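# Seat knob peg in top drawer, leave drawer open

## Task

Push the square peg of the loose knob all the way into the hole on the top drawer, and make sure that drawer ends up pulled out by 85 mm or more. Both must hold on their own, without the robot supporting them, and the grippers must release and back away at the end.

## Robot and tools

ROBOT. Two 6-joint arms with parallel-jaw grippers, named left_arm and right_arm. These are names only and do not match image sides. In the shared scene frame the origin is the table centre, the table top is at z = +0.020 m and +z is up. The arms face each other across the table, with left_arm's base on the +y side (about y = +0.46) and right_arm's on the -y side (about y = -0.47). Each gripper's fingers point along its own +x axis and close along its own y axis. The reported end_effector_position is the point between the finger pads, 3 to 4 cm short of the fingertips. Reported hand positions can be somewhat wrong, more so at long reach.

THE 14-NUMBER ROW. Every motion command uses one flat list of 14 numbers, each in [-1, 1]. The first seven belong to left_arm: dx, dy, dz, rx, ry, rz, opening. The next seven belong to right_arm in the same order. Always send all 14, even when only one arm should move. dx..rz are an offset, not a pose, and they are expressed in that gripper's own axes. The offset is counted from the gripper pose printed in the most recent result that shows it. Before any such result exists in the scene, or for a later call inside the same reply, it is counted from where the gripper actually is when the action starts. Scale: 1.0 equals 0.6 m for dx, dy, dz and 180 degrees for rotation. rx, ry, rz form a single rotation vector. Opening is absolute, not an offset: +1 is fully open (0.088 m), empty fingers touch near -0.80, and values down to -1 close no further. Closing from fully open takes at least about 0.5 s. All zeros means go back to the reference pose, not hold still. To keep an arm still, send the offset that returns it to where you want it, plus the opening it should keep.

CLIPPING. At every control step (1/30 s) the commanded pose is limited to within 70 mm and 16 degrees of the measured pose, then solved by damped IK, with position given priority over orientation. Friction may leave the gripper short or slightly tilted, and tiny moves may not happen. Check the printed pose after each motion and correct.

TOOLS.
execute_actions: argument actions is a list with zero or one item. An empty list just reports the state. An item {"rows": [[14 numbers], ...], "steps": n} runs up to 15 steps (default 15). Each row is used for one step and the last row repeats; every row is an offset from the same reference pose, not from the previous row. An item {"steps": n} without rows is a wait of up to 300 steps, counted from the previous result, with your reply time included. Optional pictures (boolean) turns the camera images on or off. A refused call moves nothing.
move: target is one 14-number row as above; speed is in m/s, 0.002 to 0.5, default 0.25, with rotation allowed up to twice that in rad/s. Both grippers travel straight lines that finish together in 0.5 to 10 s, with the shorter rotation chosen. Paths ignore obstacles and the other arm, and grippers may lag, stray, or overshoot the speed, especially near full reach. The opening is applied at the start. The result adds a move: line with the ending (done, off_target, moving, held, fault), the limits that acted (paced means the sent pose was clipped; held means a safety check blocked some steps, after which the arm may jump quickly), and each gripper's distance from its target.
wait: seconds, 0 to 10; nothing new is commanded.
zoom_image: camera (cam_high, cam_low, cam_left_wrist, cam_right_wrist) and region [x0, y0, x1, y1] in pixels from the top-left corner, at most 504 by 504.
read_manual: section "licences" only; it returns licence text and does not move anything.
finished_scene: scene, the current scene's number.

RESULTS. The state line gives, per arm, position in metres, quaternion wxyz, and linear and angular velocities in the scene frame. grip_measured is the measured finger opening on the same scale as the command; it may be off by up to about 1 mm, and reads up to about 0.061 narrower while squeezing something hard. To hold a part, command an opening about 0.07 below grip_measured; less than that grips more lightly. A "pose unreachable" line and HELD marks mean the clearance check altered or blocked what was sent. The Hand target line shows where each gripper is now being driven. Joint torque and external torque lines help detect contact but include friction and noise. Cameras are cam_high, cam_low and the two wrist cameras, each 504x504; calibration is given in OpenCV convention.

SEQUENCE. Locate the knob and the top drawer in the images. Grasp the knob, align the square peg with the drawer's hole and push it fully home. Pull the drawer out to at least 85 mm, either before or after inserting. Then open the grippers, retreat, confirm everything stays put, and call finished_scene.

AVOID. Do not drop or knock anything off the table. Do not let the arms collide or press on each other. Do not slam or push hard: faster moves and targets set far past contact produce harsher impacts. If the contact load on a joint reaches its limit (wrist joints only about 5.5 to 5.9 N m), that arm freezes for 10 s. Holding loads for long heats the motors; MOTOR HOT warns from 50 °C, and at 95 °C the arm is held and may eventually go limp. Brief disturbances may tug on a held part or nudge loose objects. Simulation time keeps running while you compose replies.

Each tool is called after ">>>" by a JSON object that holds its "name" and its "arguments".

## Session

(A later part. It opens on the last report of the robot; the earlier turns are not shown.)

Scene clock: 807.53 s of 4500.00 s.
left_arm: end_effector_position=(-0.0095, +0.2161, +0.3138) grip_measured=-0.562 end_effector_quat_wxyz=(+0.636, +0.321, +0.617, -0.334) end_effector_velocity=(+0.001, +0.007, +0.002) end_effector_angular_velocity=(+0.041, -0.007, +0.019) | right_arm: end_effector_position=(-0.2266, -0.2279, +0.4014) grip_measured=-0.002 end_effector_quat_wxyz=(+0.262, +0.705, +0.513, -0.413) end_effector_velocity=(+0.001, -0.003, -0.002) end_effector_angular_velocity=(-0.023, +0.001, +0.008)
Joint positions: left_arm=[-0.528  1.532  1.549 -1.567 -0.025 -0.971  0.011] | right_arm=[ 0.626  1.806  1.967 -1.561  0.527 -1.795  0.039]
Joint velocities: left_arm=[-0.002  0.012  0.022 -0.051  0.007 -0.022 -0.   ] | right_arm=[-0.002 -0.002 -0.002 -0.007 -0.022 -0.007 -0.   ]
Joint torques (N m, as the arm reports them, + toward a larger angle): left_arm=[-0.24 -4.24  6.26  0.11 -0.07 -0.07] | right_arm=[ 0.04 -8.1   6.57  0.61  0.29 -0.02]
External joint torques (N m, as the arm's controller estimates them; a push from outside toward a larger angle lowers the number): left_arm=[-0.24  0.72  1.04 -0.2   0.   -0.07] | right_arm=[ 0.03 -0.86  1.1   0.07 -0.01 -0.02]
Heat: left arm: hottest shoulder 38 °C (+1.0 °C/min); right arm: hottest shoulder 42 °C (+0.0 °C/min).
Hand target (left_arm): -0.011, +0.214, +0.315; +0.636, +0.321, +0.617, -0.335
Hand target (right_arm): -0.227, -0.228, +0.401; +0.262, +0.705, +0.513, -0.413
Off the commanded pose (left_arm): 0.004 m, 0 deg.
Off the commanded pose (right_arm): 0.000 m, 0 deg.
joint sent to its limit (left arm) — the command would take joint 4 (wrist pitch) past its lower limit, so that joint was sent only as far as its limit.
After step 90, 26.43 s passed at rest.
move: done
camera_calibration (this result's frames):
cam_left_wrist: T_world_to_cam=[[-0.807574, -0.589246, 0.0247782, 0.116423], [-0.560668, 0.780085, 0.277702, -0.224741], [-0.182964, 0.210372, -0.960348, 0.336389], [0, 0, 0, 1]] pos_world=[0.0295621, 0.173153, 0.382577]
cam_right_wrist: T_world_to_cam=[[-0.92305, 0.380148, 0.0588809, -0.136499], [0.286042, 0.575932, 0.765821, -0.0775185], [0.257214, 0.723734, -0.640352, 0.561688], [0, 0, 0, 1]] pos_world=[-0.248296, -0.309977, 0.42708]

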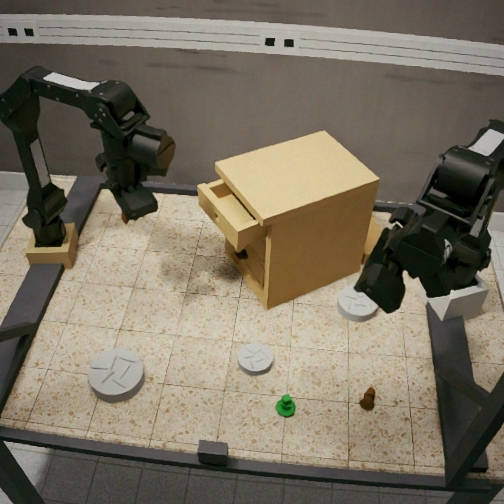

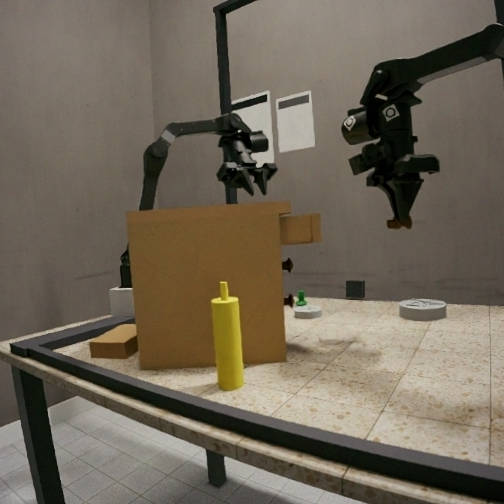

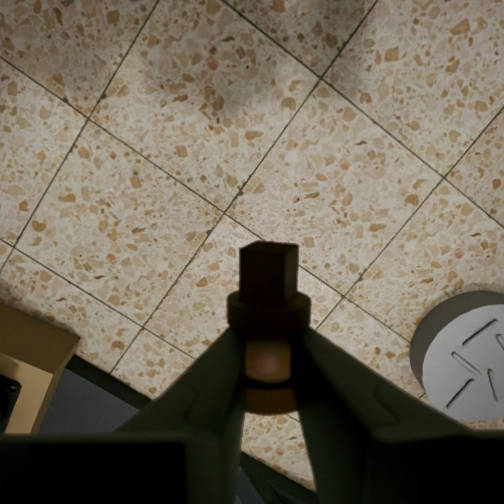

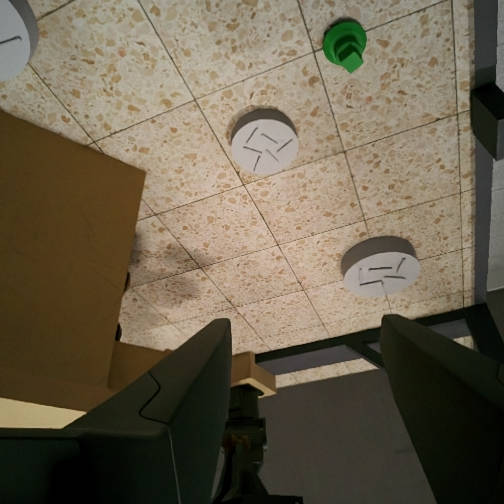

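>>> {"name": "zoom_image", "arguments": {"camera": "cam_low", "region": [260,150,440,280]}}

>>> {"name": "move", "arguments": {"target": [-0.01,0.075,0.165,0,0,0,-0.68,0,0,0,0,0,0,0], "speed": 0.1}}

Region (260, 150, 440, 280) of cam_low's 504x504 image, scaled by 2.800, with more detail than that image has.

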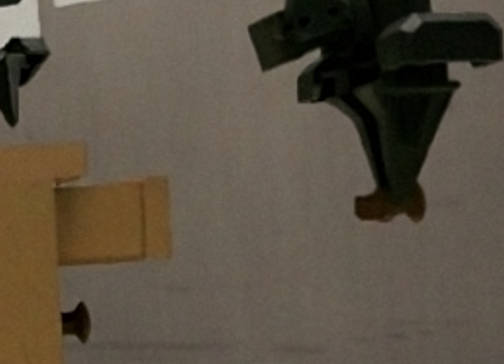

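Scene clock: 812.27 s of 4500.00 s.
left_arm: end_effector_position=(+0.0829, +0.1641, +0.3214) grip_measured=-0.562 end_effector_quat_wxyz=(+0.642, +0.316, +0.610, -0.340) end_effector_velocity=(+0.001, -0.006, +0.001) end_effector_angular_velocity=(-0.027, +0.007, -0.000) | right_arm: end_effector_position=(-0.2266, -0.2279, +0.4014) grip_measured=-0.002 end_effector_quat_wxyz=(+0.262, +0.705, +0.513, -0.413) end_effector_velocity=(-0.001, +0.001, -0.002) end_effector_angular_velocity=(-0.006, +0.002, +0.005)
Joint positions: left_arm=[-0.162  1.653  1.704 -1.569 -0.023 -0.604  0.011] | right_arm=[ 0.626  1.806  1.967 -1.561  0.527 -1.795  0.039]
Joint velocities: left_arm=[0.007 0.002 0.007 0.022 0.007 0.007 0.   ] | right_arm=[-0.002  0.002 -0.002  0.007 -0.007 -0.007 -0.   ]
Joint torques (N m, as the arm reports them, + toward a larger angle): left_arm=[ 0.24 -4.98  6.42  0.12  0.15  0.09] | right_arm=[ 0.02 -8.1   6.59  0.6   0.28 -0.02]
External joint torques (N m, as the arm's controller estimates them; a push from outside toward a larger angle lowers the number): left_arm=[ 0.25  0.85  1.18 -0.27  0.2   0.09] | right_arm=[ 0.06 -0.91  1.17  0.07 -0.02 -0.02]
Heat: left arm: hottest shoulder 38 °C (+1.0 °C/min); right arm: hottest shoulder 42 °C (+0.0 °C/min).
Hand target (left_arm): +0.084, +0.161, +0.322; +0.641, +0.314, +0.612, -0.341
Hand target (right_arm): -0.227, -0.228, +0.401; +0.262, +0.705, +0.513, -0.413
Off the commanded pose (left_arm): 0.004 m, 1 deg.
Off the commanded pose (right_arm): 0.000 m, 0 deg.
joint sent to its limit (left arm) — the command would take joint 4 (wrist pitch) past its lower limit, so that joint was sent only as far as its limit.
After step 90, 0.23 s passed at rest.
move: done
camera_calibration (this result's frames):
cam_left_wrist: T_world_to_cam=[[-0.808533, -0.58756, 0.0323577, 0.157614], [-0.561649, 0.786947, 0.255472, -0.128344], [-0.175569, 0.188384, -0.966275, 0.37644], [0, 0, 0, 1]] pos_world=[0.121443, 0.122693, 0.391433]
cam_right_wrist: T_world_to_cam=[[-0.92305, 0.380148, 0.0588809, -0.136499], [0.286042, 0.575932, 0.765821, -0.0775185], [0.257214, 0.723734, -0.640352, 0.561688], [0, 0, 0, 1]] pos_world=[-0.248296, -0.309977, 0.42708]

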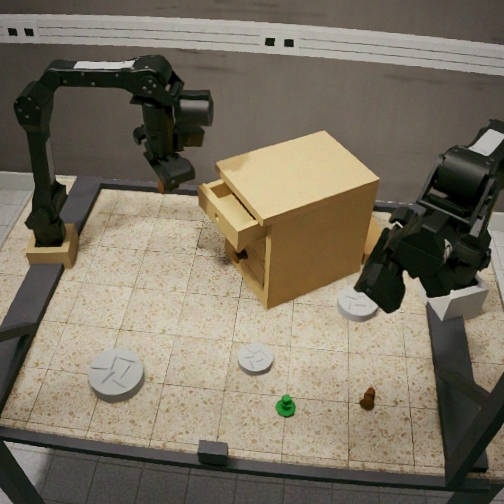

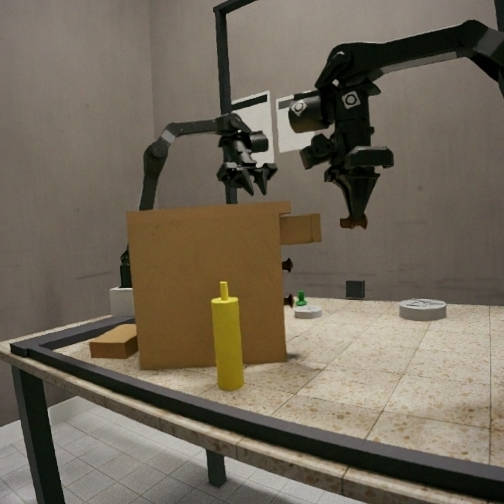

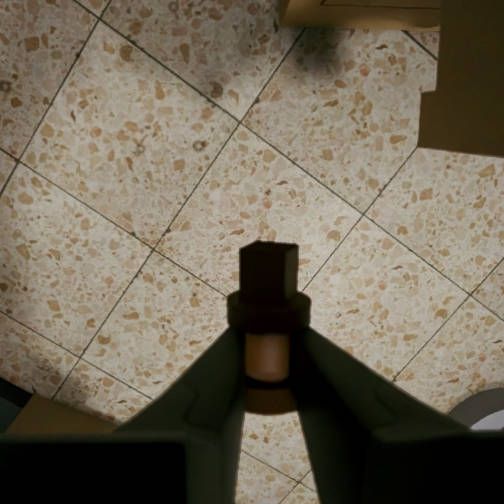

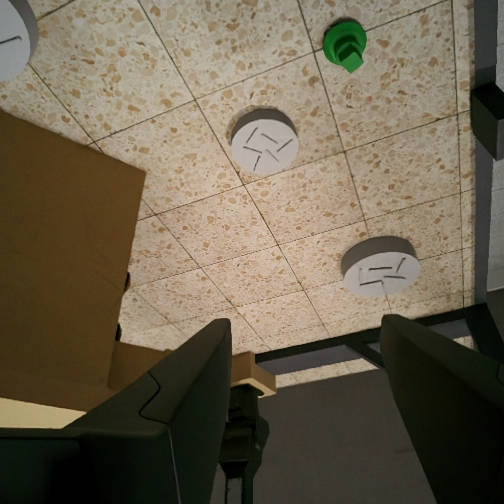

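>>> {"name": "move", "arguments": {"target": [0.005,-0.2,-0.05,0,0,0,-0.68,0,0,0,0,0,0,0], "speed": 0.12}}

Scene clock: 817.93 s of 4500.00 s.
left_arm: end_effector_position=(-0.0306, +0.1224, +0.3191) grip_measured=-0.562 end_effector_quat_wxyz=(+0.642, +0.300, +0.610, -0.355) end_effector_velocity=(-0.002, +0.000, +0.002) end_effector_angular_velocity=(-0.005, -0.005, +0.001) | right_arm: end_effector_position=(-0.2266, -0.2279, +0.4014) grip_measured=-0.002 end_effector_quat_wxyz=(+0.262, +0.705, +0.513, -0.413) end_effector_velocity=(+0.000, +0.002, +0.001) end_effector_angular_velocity=(+0.007, -0.009, +0.015)
Joint positions: left_arm=[-0.493  1.864  1.946 -1.569 -0.032 -0.934  0.011] | right_arm=[ 0.626  1.806  1.967 -1.561  0.527 -1.795  0.039]
Joint velocities: left_arm=[-0.007  0.002  0.012 -0.007 -0.007 -0.007 -0.   ] | right_arm=[-0.002 -0.002 -0.002  0.007  0.007 -0.022 -0.   ]
Joint torques (N m, as the arm reports them, + toward a larger angle): left_arm=[-0.38 -6.23  6.15  0.18 -0.25 -0.08] | right_arm=[ 0.   -8.11  6.61  0.62  0.28 -0.01]
External joint torques (N m, as the arm's controller estimates them; a push from outside toward a larger angle lowers the number): left_arm=[-0.37  1.03  0.92 -0.26 -0.18 -0.09] | right_arm=[ 0.01 -0.94  1.16  0.06 -0.02 -0.01]
Heat: left arm: hottest shoulder 38 °C (+1.0 °C/min); right arm: hottest shoulder 42 °C (+0.0 °C/min).
Hand target (left_arm): -0.033, +0.120, +0.318; +0.643, +0.301, +0.608, -0.355
Hand target (right_arm): -0.227, -0.228, +0.401; +0.262, +0.705, +0.513, -0.413
Off the commanded pose (left_arm): 0.003 m, 2 deg.
Off the commanded pose (right_arm): 0.000 m, 0 deg.
joint sent to its limit (left arm) — the command would take joint 4 (wrist pitch) past its lower limit, so that joint was sent only as far as its limit.
After step 90, 1.17 s passed at rest.
move: done
camera_calibration (this result's frames):
cam_left_wrist: T_world_to_cam=[[-0.80765, -0.585497, 0.0699697, 0.0291585], [-0.556791, 0.796303, 0.2364, -0.153615], [-0.194129, 0.15197, -0.969133, 0.366976], [0, 0, 0, 1]] pos_world=[0.00925903, 0.0836268, 0.389923]
cam_right_wrist: T_world_to_cam=[[-0.92305, 0.380148, 0.0588809, -0.136499], [0.286042, 0.575932, 0.765821, -0.0775185], [0.257214, 0.723734, -0.640352, 0.561688], [0, 0, 0, 1]] pos_world=[-0.248296, -0.309977, 0.42708]

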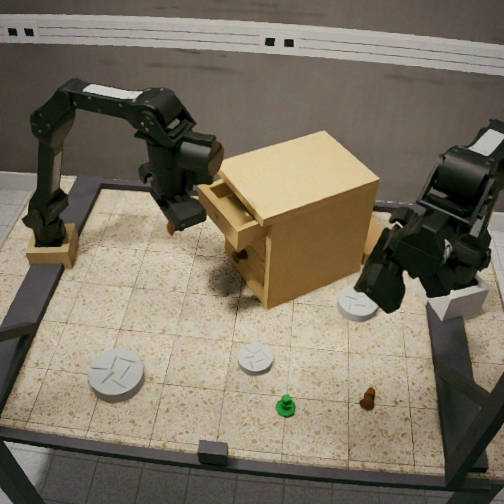

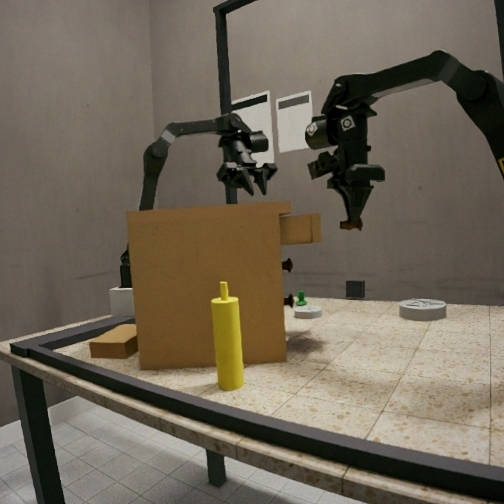

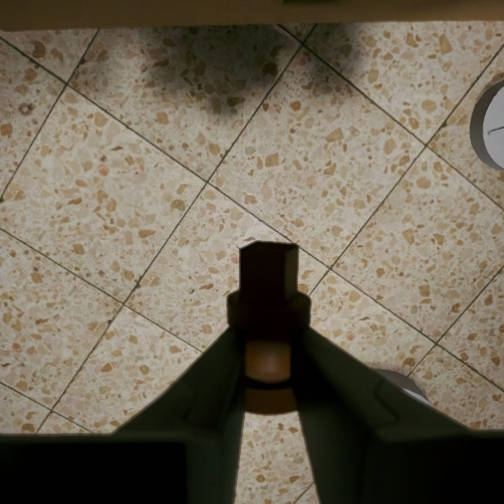

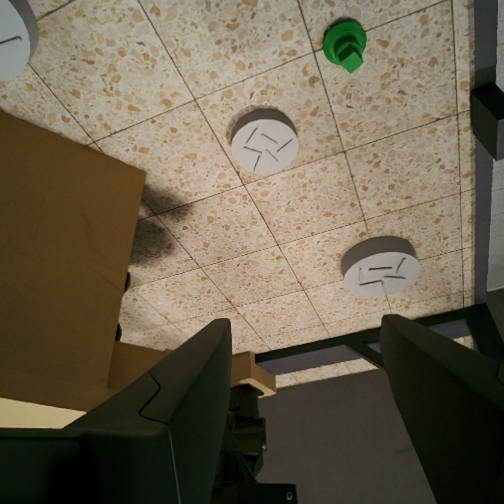

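>>> {"name": "zoom_image", "arguments": {"camera": "cam_low", "region": [270,180,400,270]}}

Region (270, 180, 400, 270) of cam_low's 504x504 image, scaled by 3.877, with more detail than that image has; it fills the top 349 rows of this view, and the rest is white.

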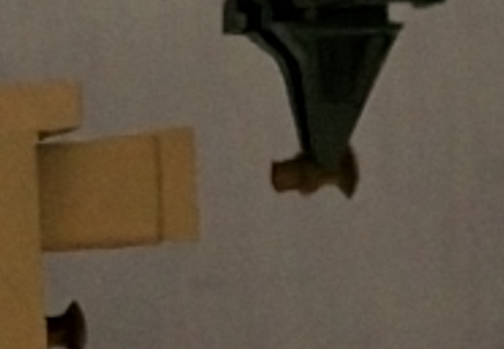

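>>> {"name": "move", "arguments": {"target": [0,0,0.05,0,0,0,-0.68,0,0,0,0,0,0,0], "speed": 0.05}}

Scene clock: 825.53 s of 4500.00 s.
left_arm: end_effector_position=(-0.0135, +0.1012, +0.3216) grip_measured=-0.562 end_effector_quat_wxyz=(+0.645, +0.293, +0.606, -0.363) end_effector_velocity=(+0.001, -0.004, +0.003) end_effector_angular_velocity=(-0.022, -0.017, -0.007) | right_arm: end_effector_position=(-0.2266, -0.2279, +0.4014) grip_measured=-0.002 end_effector_quat_wxyz=(+0.262, +0.705, +0.513, -0.413) end_effector_velocity=(+0.003, -0.000, -0.002) end_effector_angular_velocity=(-0.013, -0.011, +0.000)
Joint positions: left_arm=[-0.43   1.913  2.02  -1.57  -0.032 -0.87   0.011] | right_arm=[ 0.626  1.806  1.967 -1.561  0.527 -1.795  0.039]
Joint velocities: left_arm=[-0.002  0.002  0.012  0.007 -0.022  0.007 -0.   ] | right_arm=[-0.007 -0.002 -0.007 -0.007 -0.007 -0.007 -0.   ]
Joint torques (N m, as the arm reports them, + toward a larger angle): left_arm=[ 0.49 -6.49  6.29  0.22  0.11  0.11] | right_arm=[ 0.04 -8.08  6.59  0.61  0.28 -0.02]
External joint torques (N m, as the arm's controller estimates them; a push from outside toward a larger angle lowers the number): left_arm=[ 0.46  1.13  1.04 -0.27  0.18  0.1 ] | right_arm=[ 0.11 -0.86  1.15  0.09 -0.02 -0.02]
Heat: left arm: hottest shoulder 38 °C (+1.0 °C/min); right arm: hottest shoulder 42 °C (+0.0 °C/min).
Hand target (left_arm): -0.013, +0.098, +0.321; +0.643, +0.292, +0.608, -0.362
Hand target (right_arm): -0.227, -0.228, +0.401; +0.262, +0.705, +0.513, -0.413
Off the commanded pose (left_arm): 0.003 m, 1 deg.
Off the commanded pose (right_arm): 0.000 m, 0 deg.
joint sent to its limit (left arm) — the command would take joint 4 (wrist pitch) past its lower limit, so that joint was sent only as far as its limit.
After step 90, 3.67 s passed at rest.
move: done
camera_calibration (this result's frames):
cam_left_wrist: T_world_to_cam=[[-0.808059, -0.582992, 0.0846243, 0.0254273], [-0.555829, 0.802106, 0.218358, -0.122588], [-0.195178, 0.129409, -0.972193, 0.379175], [0, 0, 0, 1]] pos_world=[0.0264155, 0.0640839, 0.393248]
cam_right_wrist: T_world_to_cam=[[-0.92305, 0.380148, 0.0588809, -0.136499], [0.286042, 0.575932, 0.765821, -0.0775185], [0.257214, 0.723734, -0.640352, 0.561688], [0, 0, 0, 1]] pos_world=[-0.248296, -0.309977, 0.42708]

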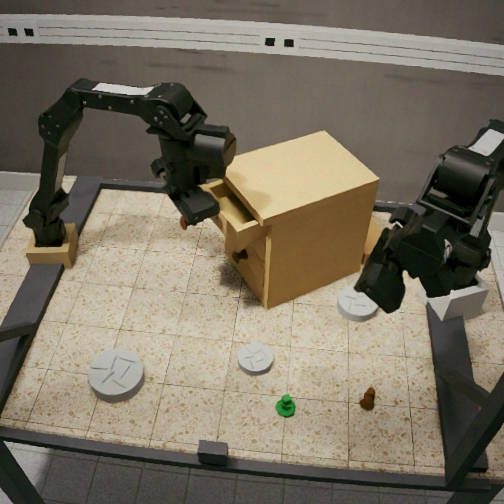

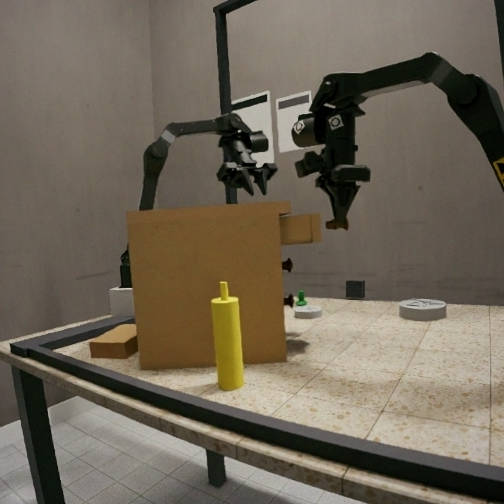

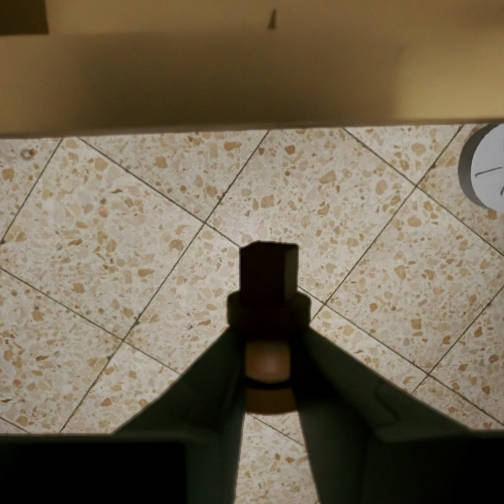

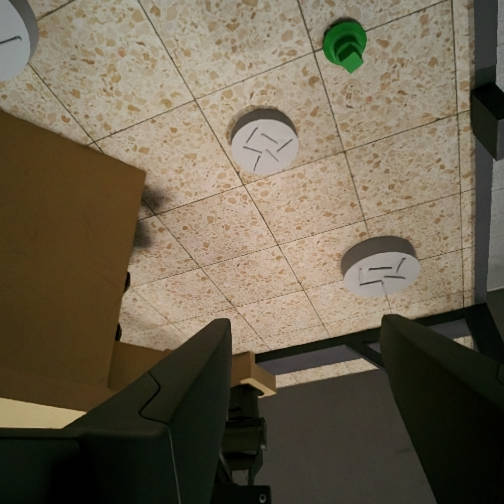

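>>> {"name": "zoom_image", "arguments": {"camera": "cam_high", "region": [160,160,280,260]}}

>>> {"name": "zoom_image", "arguments": {"camera": "cam_low", "region": [270,190,370,260]}}

Region (160, 160, 280, 260) of cam_high's 504x504 image, scaled by 4.200, with more detail than that image has.

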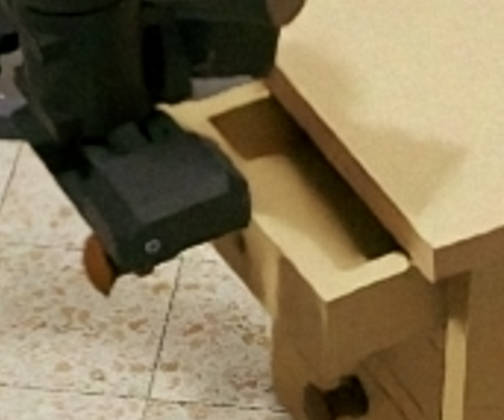

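Region (270, 190, 370, 260) of cam_low's 504x504 image, scaled by 5.040, with more detail than that image has; it fills the top 353 rows of this view, and the rest is white.

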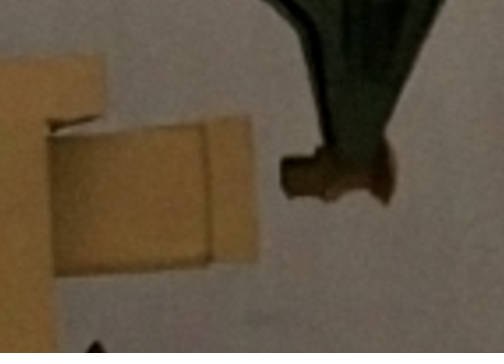

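>>> {"name": "move", "arguments": {"target": [0.011,0,0.02,0,0,0,-0.68,0,0,0,0,0,0,0], "speed": 0.03}}

Scene clock: 839.63 s of 4500.00 s.
left_arm: end_effector_position=(-0.0069, +0.0950, +0.3165) grip_measured=-0.562 end_effector_quat_wxyz=(+0.645, +0.295, +0.606, -0.361) end_effector_velocity=(-0.004, -0.001, +0.005) end_effector_angular_velocity=(-0.020, +0.012, -0.015) | right_arm: end_effector_position=(-0.2266, -0.2279, +0.4014) grip_measured=-0.002 end_effector_quat_wxyz=(+0.262, +0.705, +0.513, -0.413) end_effector_velocity=(-0.002, -0.001, -0.001) end_effector_angular_velocity=(-0.018, +0.006, +0.020)
Joint positions: left_arm=[-0.409  1.931  2.024 -1.561 -0.032 -0.848  0.011] | right_arm=[ 0.626  1.806  1.967 -1.561  0.527 -1.795  0.039]
Joint velocities: left_arm=[-0.007 -0.007  0.007  0.007  0.007  0.007 -0.   ] | right_arm=[-0.002 -0.002 -0.002  0.007 -0.022 -0.022 -0.   ]
Joint torques (N m, as the arm reports them, + toward a larger angle): left_arm=[ 0.3  -6.95  6.37  0.59  0.02  0.12] | right_arm=[ 0.01 -8.08  6.57  0.61  0.27 -0.02]
External joint torques (N m, as the arm's controller estimates them; a push from outside toward a larger angle lowers the number): left_arm=[0.35 0.84 1.11 0.12 0.08 0.11] | right_arm=[-0.05 -0.89  1.12  0.06 -0.02 -0.01]
Heat: left arm: hottest shoulder 38 °C (+0.0 °C/min); right arm: hottest shoulder 43 °C (+1.0 °C/min).
Hand target (left_arm): -0.007, +0.091, +0.316; +0.645, +0.293, +0.606, -0.363
Hand target (right_arm): -0.227, -0.228, +0.401; +0.262, +0.705, +0.513, -0.413
Off the commanded pose (left_arm): 0.004 m, 0 deg.
Off the commanded pose (right_arm): 0.000 m, 0 deg.
After step 90, 10.33 s passed at rest.
move: done
camera_calibration (this result's frames):
cam_left_wrist: T_world_to_cam=[[-0.808951, -0.582577, 0.0787557, 0.0293543], [-0.55584, 0.801593, 0.220206, -0.11337], [-0.191417, 0.13436, -0.972269, 0.375922], [0, 0, 0, 1]] pos_world=[0.0326884, 0.0574688, 0.388151]
cam_right_wrist: T_world_to_cam=[[-0.92305, 0.380148, 0.0588809, -0.136499], [0.286042, 0.575932, 0.765821, -0.0775185], [0.257214, 0.723734, -0.640352, 0.561688], [0, 0, 0, 1]] pos_world=[-0.248296, -0.309977, 0.42708]

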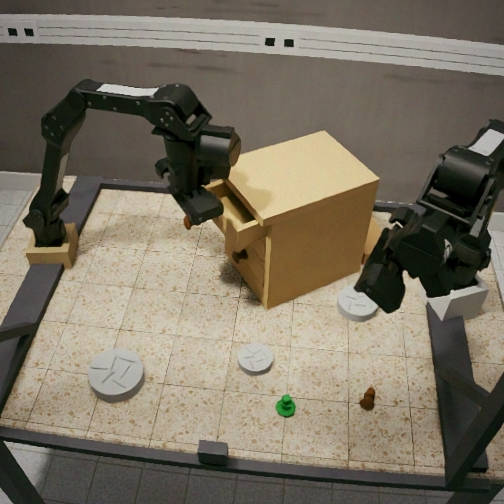

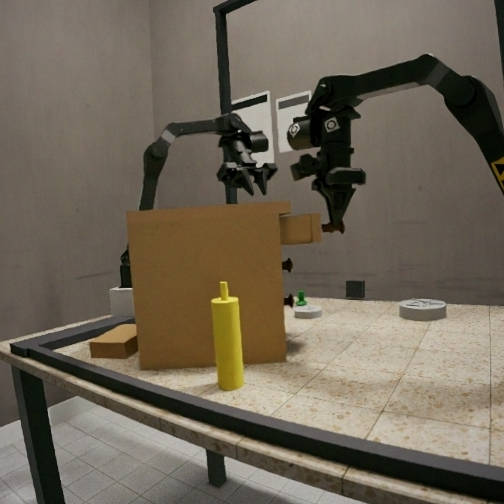

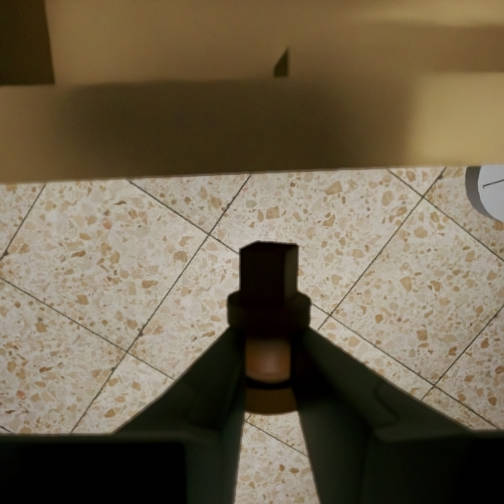

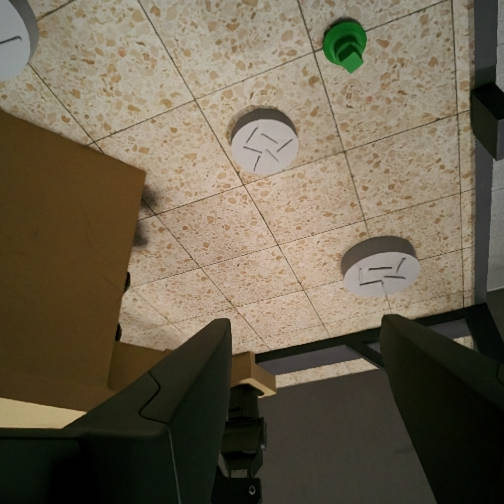

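>>> {"name": "zoom_image", "arguments": {"camera": "cam_left_wrist", "region": [170,30,390,350]}}

Region (170, 30, 390, 350) of cam_left_wrist's 504x504 image, scaled by 1.575, with more detail than that image has; it fills the left 346 columns of this view, and the rest is white.

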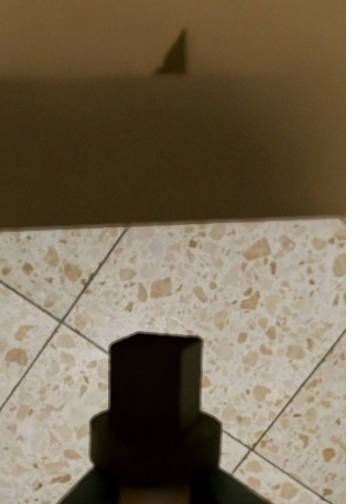

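>>> {"name": "move", "arguments": {"target": [0,-0.03,-0.015,0,0,0.11,-0.68,0,0,0,0,0,0,0], "speed": 0.05}}

Scene clock: 860.57 s of 4500.00 s.
left_arm: end_effector_position=(-0.0251, +0.0946, +0.3173) grip_measured=-0.562 end_effector_quat_wxyz=(+0.707, +0.310, +0.529, -0.352) end_effector_velocity=(+0.001, +0.001, -0.001) end_effector_angular_velocity=(+0.007, -0.010, +0.005) | right_arm: end_effector_position=(-0.2266, -0.2279, +0.4014) grip_measured=-0.002 end_effector_quat_wxyz=(+0.262, +0.705, +0.513, -0.413) end_effector_velocity=(+0.002, -0.002, +0.001) end_effector_angular_velocity=(-0.008, -0.002, +0.005)
Joint positions: left_arm=[-0.539  1.955  2.044 -1.569 -0.244 -0.952  0.011] | right_arm=[ 0.626  1.806  1.967 -1.561  0.527 -1.795  0.039]
Joint velocities: left_arm=[-0.002  0.002 -0.002 -0.007 -0.007 -0.007  0.   ] | right_arm=[-0.002 -0.007 -0.002 -0.007 -0.007 -0.007 -0.   ]
Joint torques (N m, as the arm reports them, + toward a larger angle): left_arm=[-0.33 -6.91  6.21  0.18 -0.43 -0.08] | right_arm=[ 0.05 -8.09  6.58  0.61  0.28 -0.02]
External joint torques (N m, as the arm's controller estimates them; a push from outside toward a larger angle lowers the number): left_arm=[-0.41  0.93  1.02 -0.26 -0.21 -0.08] | right_arm=[ 0.05 -0.69  1.03  0.05 -0.02 -0.02]
Heat: left arm: hottest shoulder 39 °C (+1.0 °C/min); right arm: hottest shoulder 43 °C (+1.0 °C/min).
Hand target (left_arm): -0.027, +0.092, +0.316; +0.709, +0.311, +0.526, -0.351
Hand target (right_arm): -0.227, -0.228, +0.401; +0.262, +0.705, +0.513, -0.413
Off the commanded pose (left_arm): 0.003 m, 16 deg.
Off the commanded pose (right_arm): 0.000 m, 0 deg.
joint sent to its limit (left arm) — the command would take joint 4 (wrist pitch) past its lower limit, so that joint was sent only as far as its limit.
After step 90, 14.23 s passed at rest.
move: off_target (left_arm)
camera_calibration (this result's frames):
cam_left_wrist: T_world_to_cam=[[-0.816069, -0.576539, -0.0404148, 0.0514514], [-0.57795, 0.813792, 0.0609607, -0.0745036], [-0.00225701, 0.0731059, -0.997322, 0.391671], [0, 0, 0, 1]] pos_world=[-0.000187383, 0.0616608, 0.397243]
cam_right_wrist: T_world_to_cam=[[-0.92305, 0.380148, 0.0588809, -0.136499], [0.286042, 0.575932, 0.765821, -0.0775185], [0.257214, 0.723734, -0.640352, 0.561688], [0, 0, 0, 1]] pos_world=[-0.248296, -0.309977, 0.42708]

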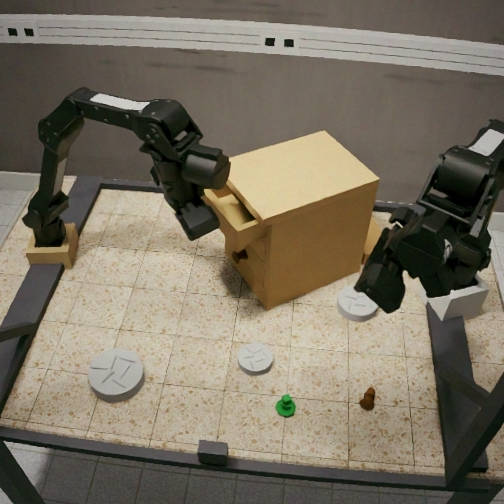

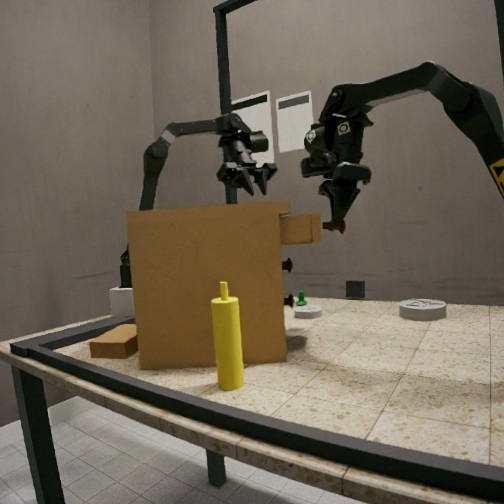

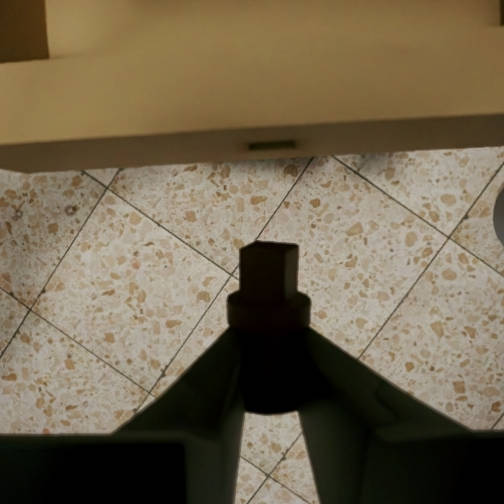

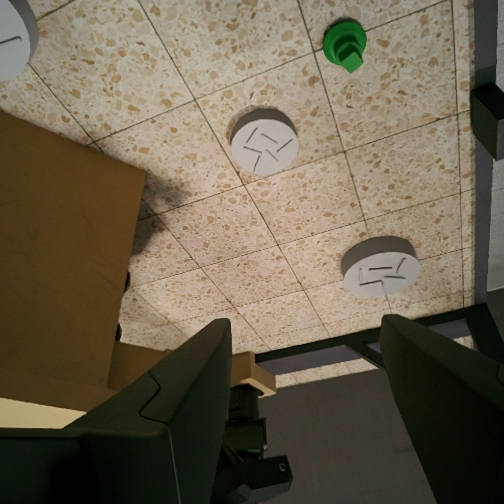

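>>> {"name": "zoom_image", "arguments": {"camera": "cam_left_wrist", "region": [200,120,350,340]}}

Region (200, 120, 350, 340) of cam_left_wrist's 504x504 image, scaled by 2.291, with more detail than that image has; it fills the left 344 columns of this view, and the rest is white.

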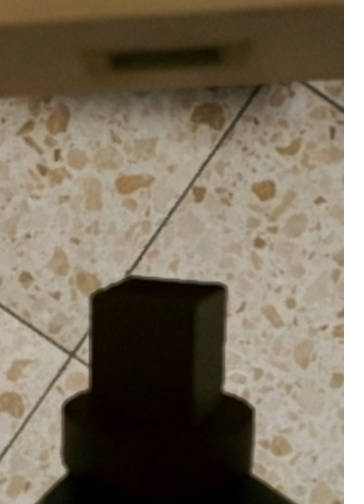

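>>> {"name": "zoom_image", "arguments": {"camera": "cam_low", "region": [280,190,370,260]}}

Region (280, 190, 370, 260) of cam_low's 504x504 image, scaled by 5.600, with more detail than that image has.

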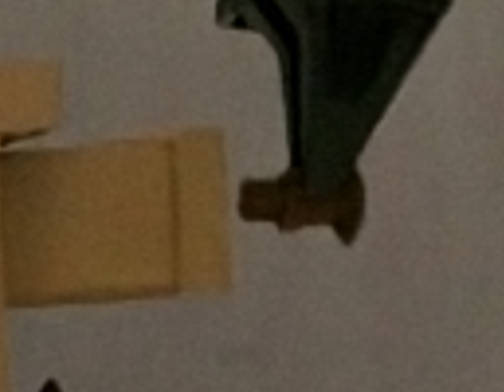

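>>> {"name": "move", "arguments": {"target": [0,0.003,0,0,0.033,-0.015,-0.68,0,0,0,0,0,0,0], "speed": 0.05}}

Scene clock: 896.13 s of 4500.00 s.
left_arm: end_effector_position=(-0.0243, +0.0953, +0.3143) grip_measured=-0.562 end_effector_quat_wxyz=(+0.673, +0.310, +0.568, -0.358) end_effector_velocity=(-0.002, +0.003, -0.000) end_effector_angular_velocity=(+0.015, +0.017, -0.007) | right_arm: end_effector_position=(-0.2266, -0.2279, +0.4014) grip_measured=-0.002 end_effector_quat_wxyz=(+0.262, +0.705, +0.513, -0.413) end_effector_velocity=(+0.002, -0.004, -0.003) end_effector_angular_velocity=(-0.021, -0.023, +0.010)
Joint positions: left_arm=[-0.495  1.955  2.045 -1.569 -0.136 -0.908  0.011] | right_arm=[ 0.626  1.806  1.967 -1.561  0.527 -1.795  0.039]
Joint velocities: left_arm=[ 0.002 -0.002 -0.002 -0.007  0.022  0.007 -0.   ] | right_arm=[ 0.002  0.002 -0.002 -0.022 -0.007 -0.007 -0.   ]
Joint torques (N m, as the arm reports them, + toward a larger angle): left_arm=[ 0.41 -8.64  5.38  0.2   0.04  0.05] | right_arm=[ 0.04 -8.1   6.58  0.61  0.29 -0.02]
External joint torques (N m, as the arm's controller estimates them; a push from outside toward a larger angle lowers the number): left_arm=[ 0.43 -0.71  0.15 -0.23  0.18  0.05] | right_arm=[ 0.   -0.92  1.16  0.08 -0.01 -0.02]
Heat: left arm: hottest shoulder 39 °C (+1.0 °C/min); right arm: hottest shoulder 43 °C (+1.0 °C/min).
Hand target (left_arm): -0.023, +0.096, +0.317; +0.672, +0.308, +0.570, -0.360
Hand target (right_arm): -0.227, -0.228, +0.401; +0.262, +0.705, +0.513, -0.413
Off the commanded pose (left_arm): 0.003 m, 1 deg.
Off the commanded pose (right_arm): 0.000 m, 0 deg.
joint sent to its limit (left arm) — the command would take joint 4 (wrist pitch) past its lower limit, so that joint was sent only as far as its limit.
After step 90, 31.17 s passed at rest.
move: done
camera_calibration (this result's frames):
cam_left_wrist: T_world_to_cam=[[-0.822456, -0.5687, 0.0121425, 0.034954], [-0.560836, 0.81428, 0.1497, -0.101929], [-0.0950216, 0.116312, -0.988657, 0.379593], [0, 0, 0, 1]] pos_world=[0.00765189, 0.0587264, 0.390121]
cam_right_wrist: T_world_to_cam=[[-0.92305, 0.380148, 0.0588809, -0.136499], [0.286042, 0.575932, 0.765821, -0.0775185], [0.257214, 0.723734, -0.640352, 0.561688], [0, 0, 0, 1]] pos_world=[-0.248296, -0.309977, 0.42708]

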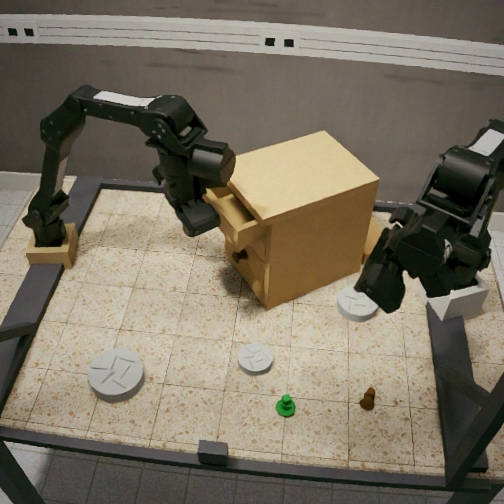

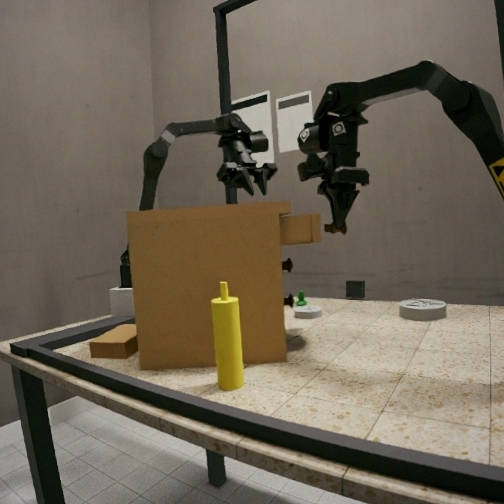

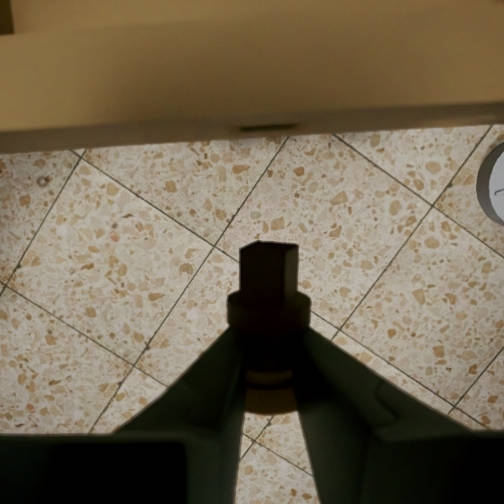

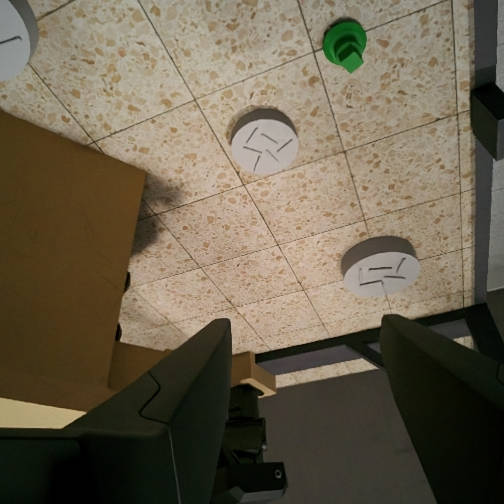

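>>> {"name": "move", "arguments": {"target": [0,-0.003,0.03,-0.017,0,0,-0.68,0,0,0,0,0,0,0], "speed": 0.03}}

>>> {"name": "zoom_image", "arguments": {"camera": "cam_low", "region": [280,190,370,260]}}

Scene clock: 900.60 s of 4500.00 s.
left_arm: end_effector_position=(-0.0166, +0.0827, +0.3181) grip_measured=-0.562 end_effector_quat_wxyz=(+0.681, +0.288, +0.574, -0.352) end_effector_velocity=(+0.002, -0.000, +0.001) end_effector_angular_velocity=(-0.005, -0.020, +0.007) | right_arm: end_effector_position=(-0.2266, -0.2279, +0.4014) grip_measured=-0.002 end_effector_quat_wxyz=(+0.262, +0.705, +0.513, -0.413) end_effector_velocity=(-0.000, -0.002, -0.003) end_effector_angular_velocity=(-0.026, -0.003, +0.008)
Joint positions: left_arm=[-0.465  1.983  2.098 -1.569 -0.134 -0.922  0.011] | right_arm=[ 0.626  1.806  1.967 -1.561  0.527 -1.795  0.039]
Joint velocities: left_arm=[-0.002  0.002  0.007 -0.007 -0.022 -0.007 -0.   ] | right_arm=[-0.002  0.002 -0.002 -0.007 -0.022 -0.007 -0.   ]
Joint torques (N m, as the arm reports them, + toward a larger angle): left_arm=[ 0.29 -6.99  6.28  0.24 -0.12 -0.09] | right_arm=[ 0.05 -8.09  6.61  0.61  0.28 -0.02]
External joint torques (N m, as the arm's controller estimates them; a push from outside toward a larger angle lowers the number): left_arm=[ 0.28  1.14  1.04 -0.23  0.01 -0.09] | right_arm=[ 0.04 -0.93  1.17  0.05 -0.02 -0.02]
Heat: left arm: hottest shoulder 40 °C (+2.0 °C/min); right arm: hottest shoulder 43 °C (+0.0 °C/min).
Hand target (left_arm): -0.016, +0.080, +0.317; +0.682, +0.286, +0.575, -0.349
Hand target (right_arm): -0.227, -0.228, +0.401; +0.262, +0.705, +0.513, -0.413
Off the commanded pose (left_arm): 0.003 m, 1 deg.
Off the commanded pose (right_arm): 0.000 m, 0 deg.
joint sent to its limit (left arm) — the command would take joint 4 (wrist pitch) past its lower limit, so that joint was sent only as far as its limit.
After step 90, 0.30 s passed at rest.
move: done
camera_calibration (this result's frames):
cam_left_wrist: T_world_to_cam=[[-0.796935, -0.602967, 0.0364088, 0.0296385], [-0.593733, 0.79298, 0.136615, -0.082614], [-0.111246, 0.0872564, -0.989955, 0.388029], [0, 0, 0, 1]] pos_world=[0.0177359, 0.0495243, 0.394339]
cam_right_wrist: T_world_to_cam=[[-0.92305, 0.380148, 0.0588809, -0.136499], [0.286042, 0.575932, 0.765821, -0.0775185], [0.257214, 0.723734, -0.640352, 0.561688], [0, 0, 0, 1]] pos_world=[-0.248296, -0.309977, 0.42708]

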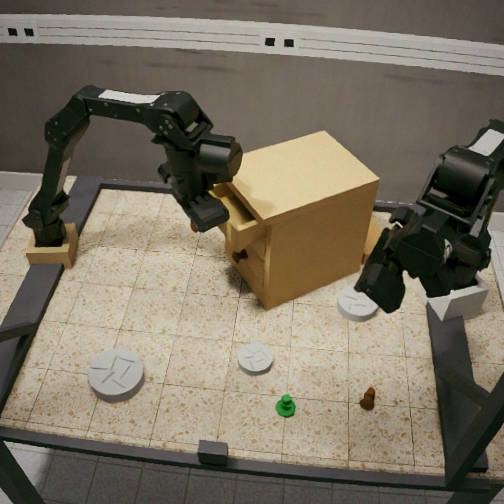

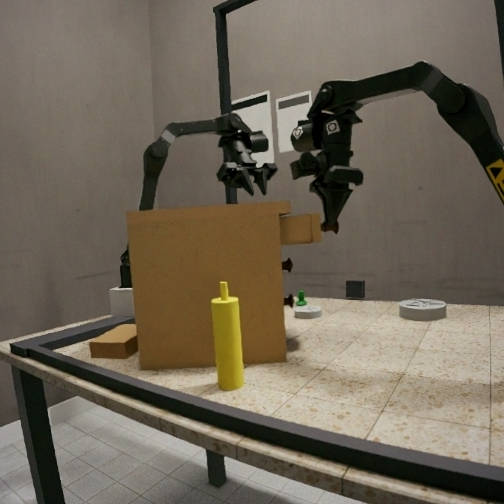

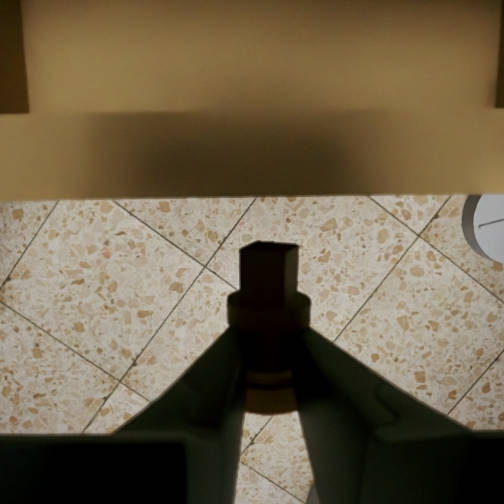

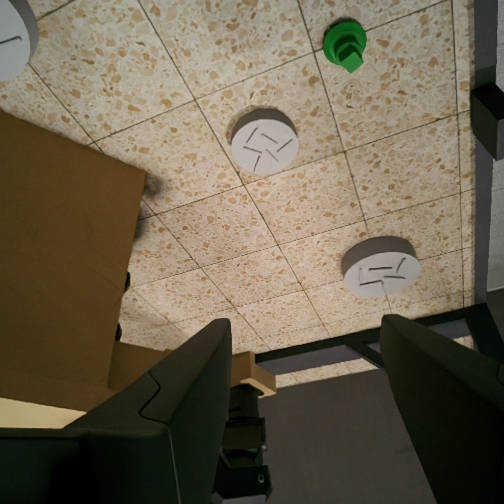

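Region (280, 190, 370, 260) of cam_low's 504x504 image, scaled by 5.600, with more detail than that image has.

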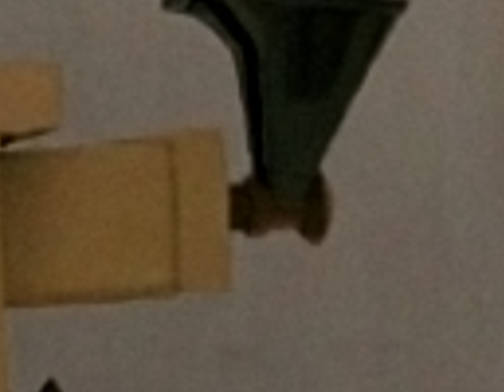

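>>> {"name": "move", "arguments": {"target": [0.005,0,0.03,0,0,0,-0.62,0,0,0,0,0,0,0], "speed": 0.02}}

>>> {"name": "zoom_image", "arguments": {"camera": "cam_low", "region": [280,190,370,260]}}

Scene clock: 905.00 s of 4500.00 s.
left_arm: end_effector_position=(-0.0080, +0.0724, +0.3192) grip_measured=-0.562 end_effector_quat_wxyz=(+0.681, +0.286, +0.572, -0.357) end_effector_velocity=(+0.001, +0.004, -0.001) end_effector_angular_velocity=(+0.019, -0.012, +0.006) | right_arm: end_effector_position=(-0.2266, -0.2279, +0.4014) grip_measured=-0.002 end_effector_quat_wxyz=(+0.262, +0.705, +0.513, -0.413) end_effector_velocity=(+0.001, +0.002, -0.000) end_effector_angular_velocity=(-0.003, +0.006, +0.000)
Joint positions: left_arm=[-0.435  2.01   2.141 -1.572 -0.131 -0.886  0.011] | right_arm=[ 0.626  1.806  1.967 -1.561  0.527 -1.795  0.039]
Joint velocities: left_arm=[-0.002  0.002  0.002 -0.022 -0.007 -0.007 -0.   ] | right_arm=[-0.007 -0.002 -0.002  0.007 -0.007 -0.007 -0.   ]
Joint torques (N m, as the arm reports them, + toward a larger angle): left_arm=[ 0.49 -7.01  6.56  0.4  -0.14  0.12] | right_arm=[ 0.02 -8.13  6.59  0.6   0.28 -0.03]
External joint torques (N m, as the arm's controller estimates them; a push from outside toward a larger angle lowers the number): left_arm=[ 0.48  1.23  1.37 -0.09  0.    0.11] | right_arm=[ 0.02 -0.8   1.06  0.04 -0.03 -0.03]
Heat: left arm: hottest shoulder 40 °C (+2.0 °C/min); right arm: hottest shoulder 43 °C (+0.0 °C/min).
Hand target (left_arm): -0.006, +0.068, +0.318; +0.682, +0.284, +0.573, -0.355
Hand target (right_arm): -0.227, -0.228, +0.401; +0.262, +0.705, +0.513, -0.413
Off the commanded pose (left_arm): 0.005 m, 1 deg.
Off the commanded pose (right_arm): 0.000 m, 0 deg.
joint sent to its limit (left arm) — the command would take joint 4 (wrist pitch) past its lower limit, so that joint was sent only as far as its limit.
After step 90, 0.27 s passed at rest.
move: done
camera_calibration (this result's frames):
cam_left_wrist: T_world_to_cam=[[-0.800212, -0.598166, 0.0431165, 0.0277185], [-0.589081, 0.797466, 0.130502, -0.0678492], [-0.112446, 0.0790302, -0.99051, 0.391756], [0, 0, 0, 1]] pos_world=[0.0262632, 0.0397272, 0.395697]
cam_right_wrist: T_world_to_cam=[[-0.92305, 0.380148, 0.0588809, -0.136499], [0.286042, 0.575932, 0.765821, -0.0775185], [0.257214, 0.723734, -0.640352, 0.561688], [0, 0, 0, 1]] pos_world=[-0.248296, -0.309977, 0.42708]

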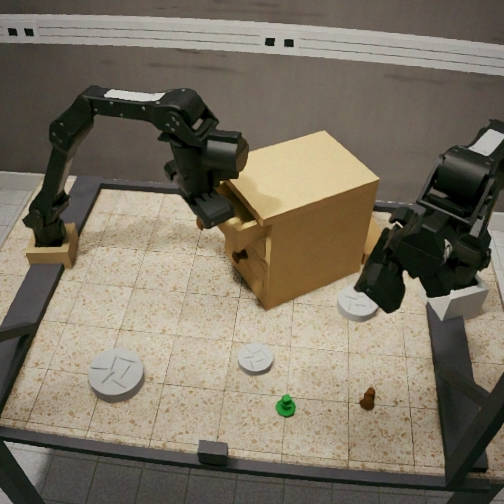

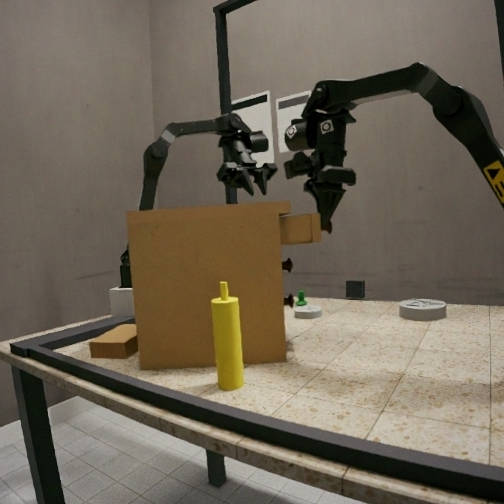

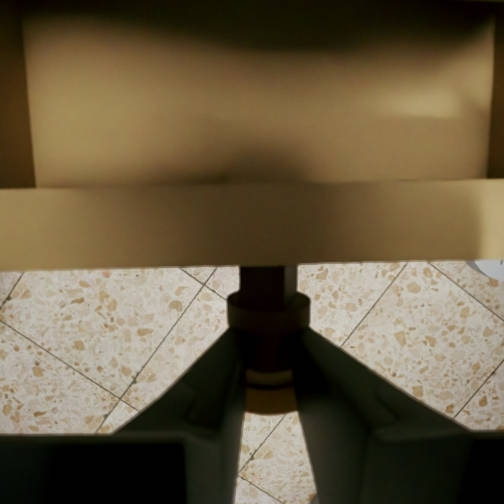

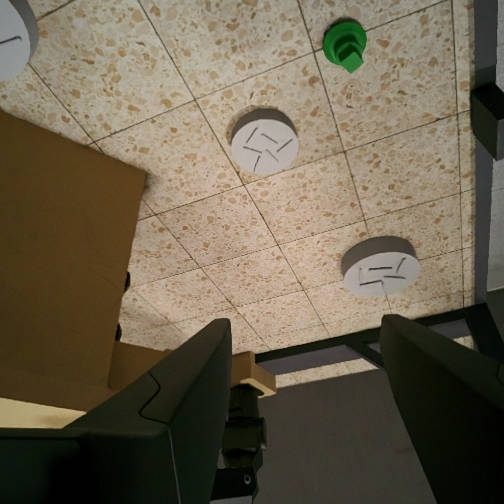

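Region (280, 190, 370, 260) of cam_low's 504x504 image, scaled by 5.600, with more detail than that image has.

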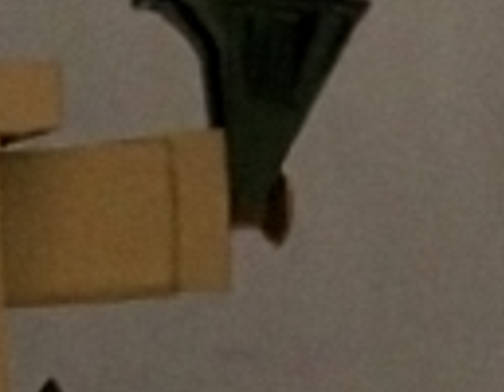

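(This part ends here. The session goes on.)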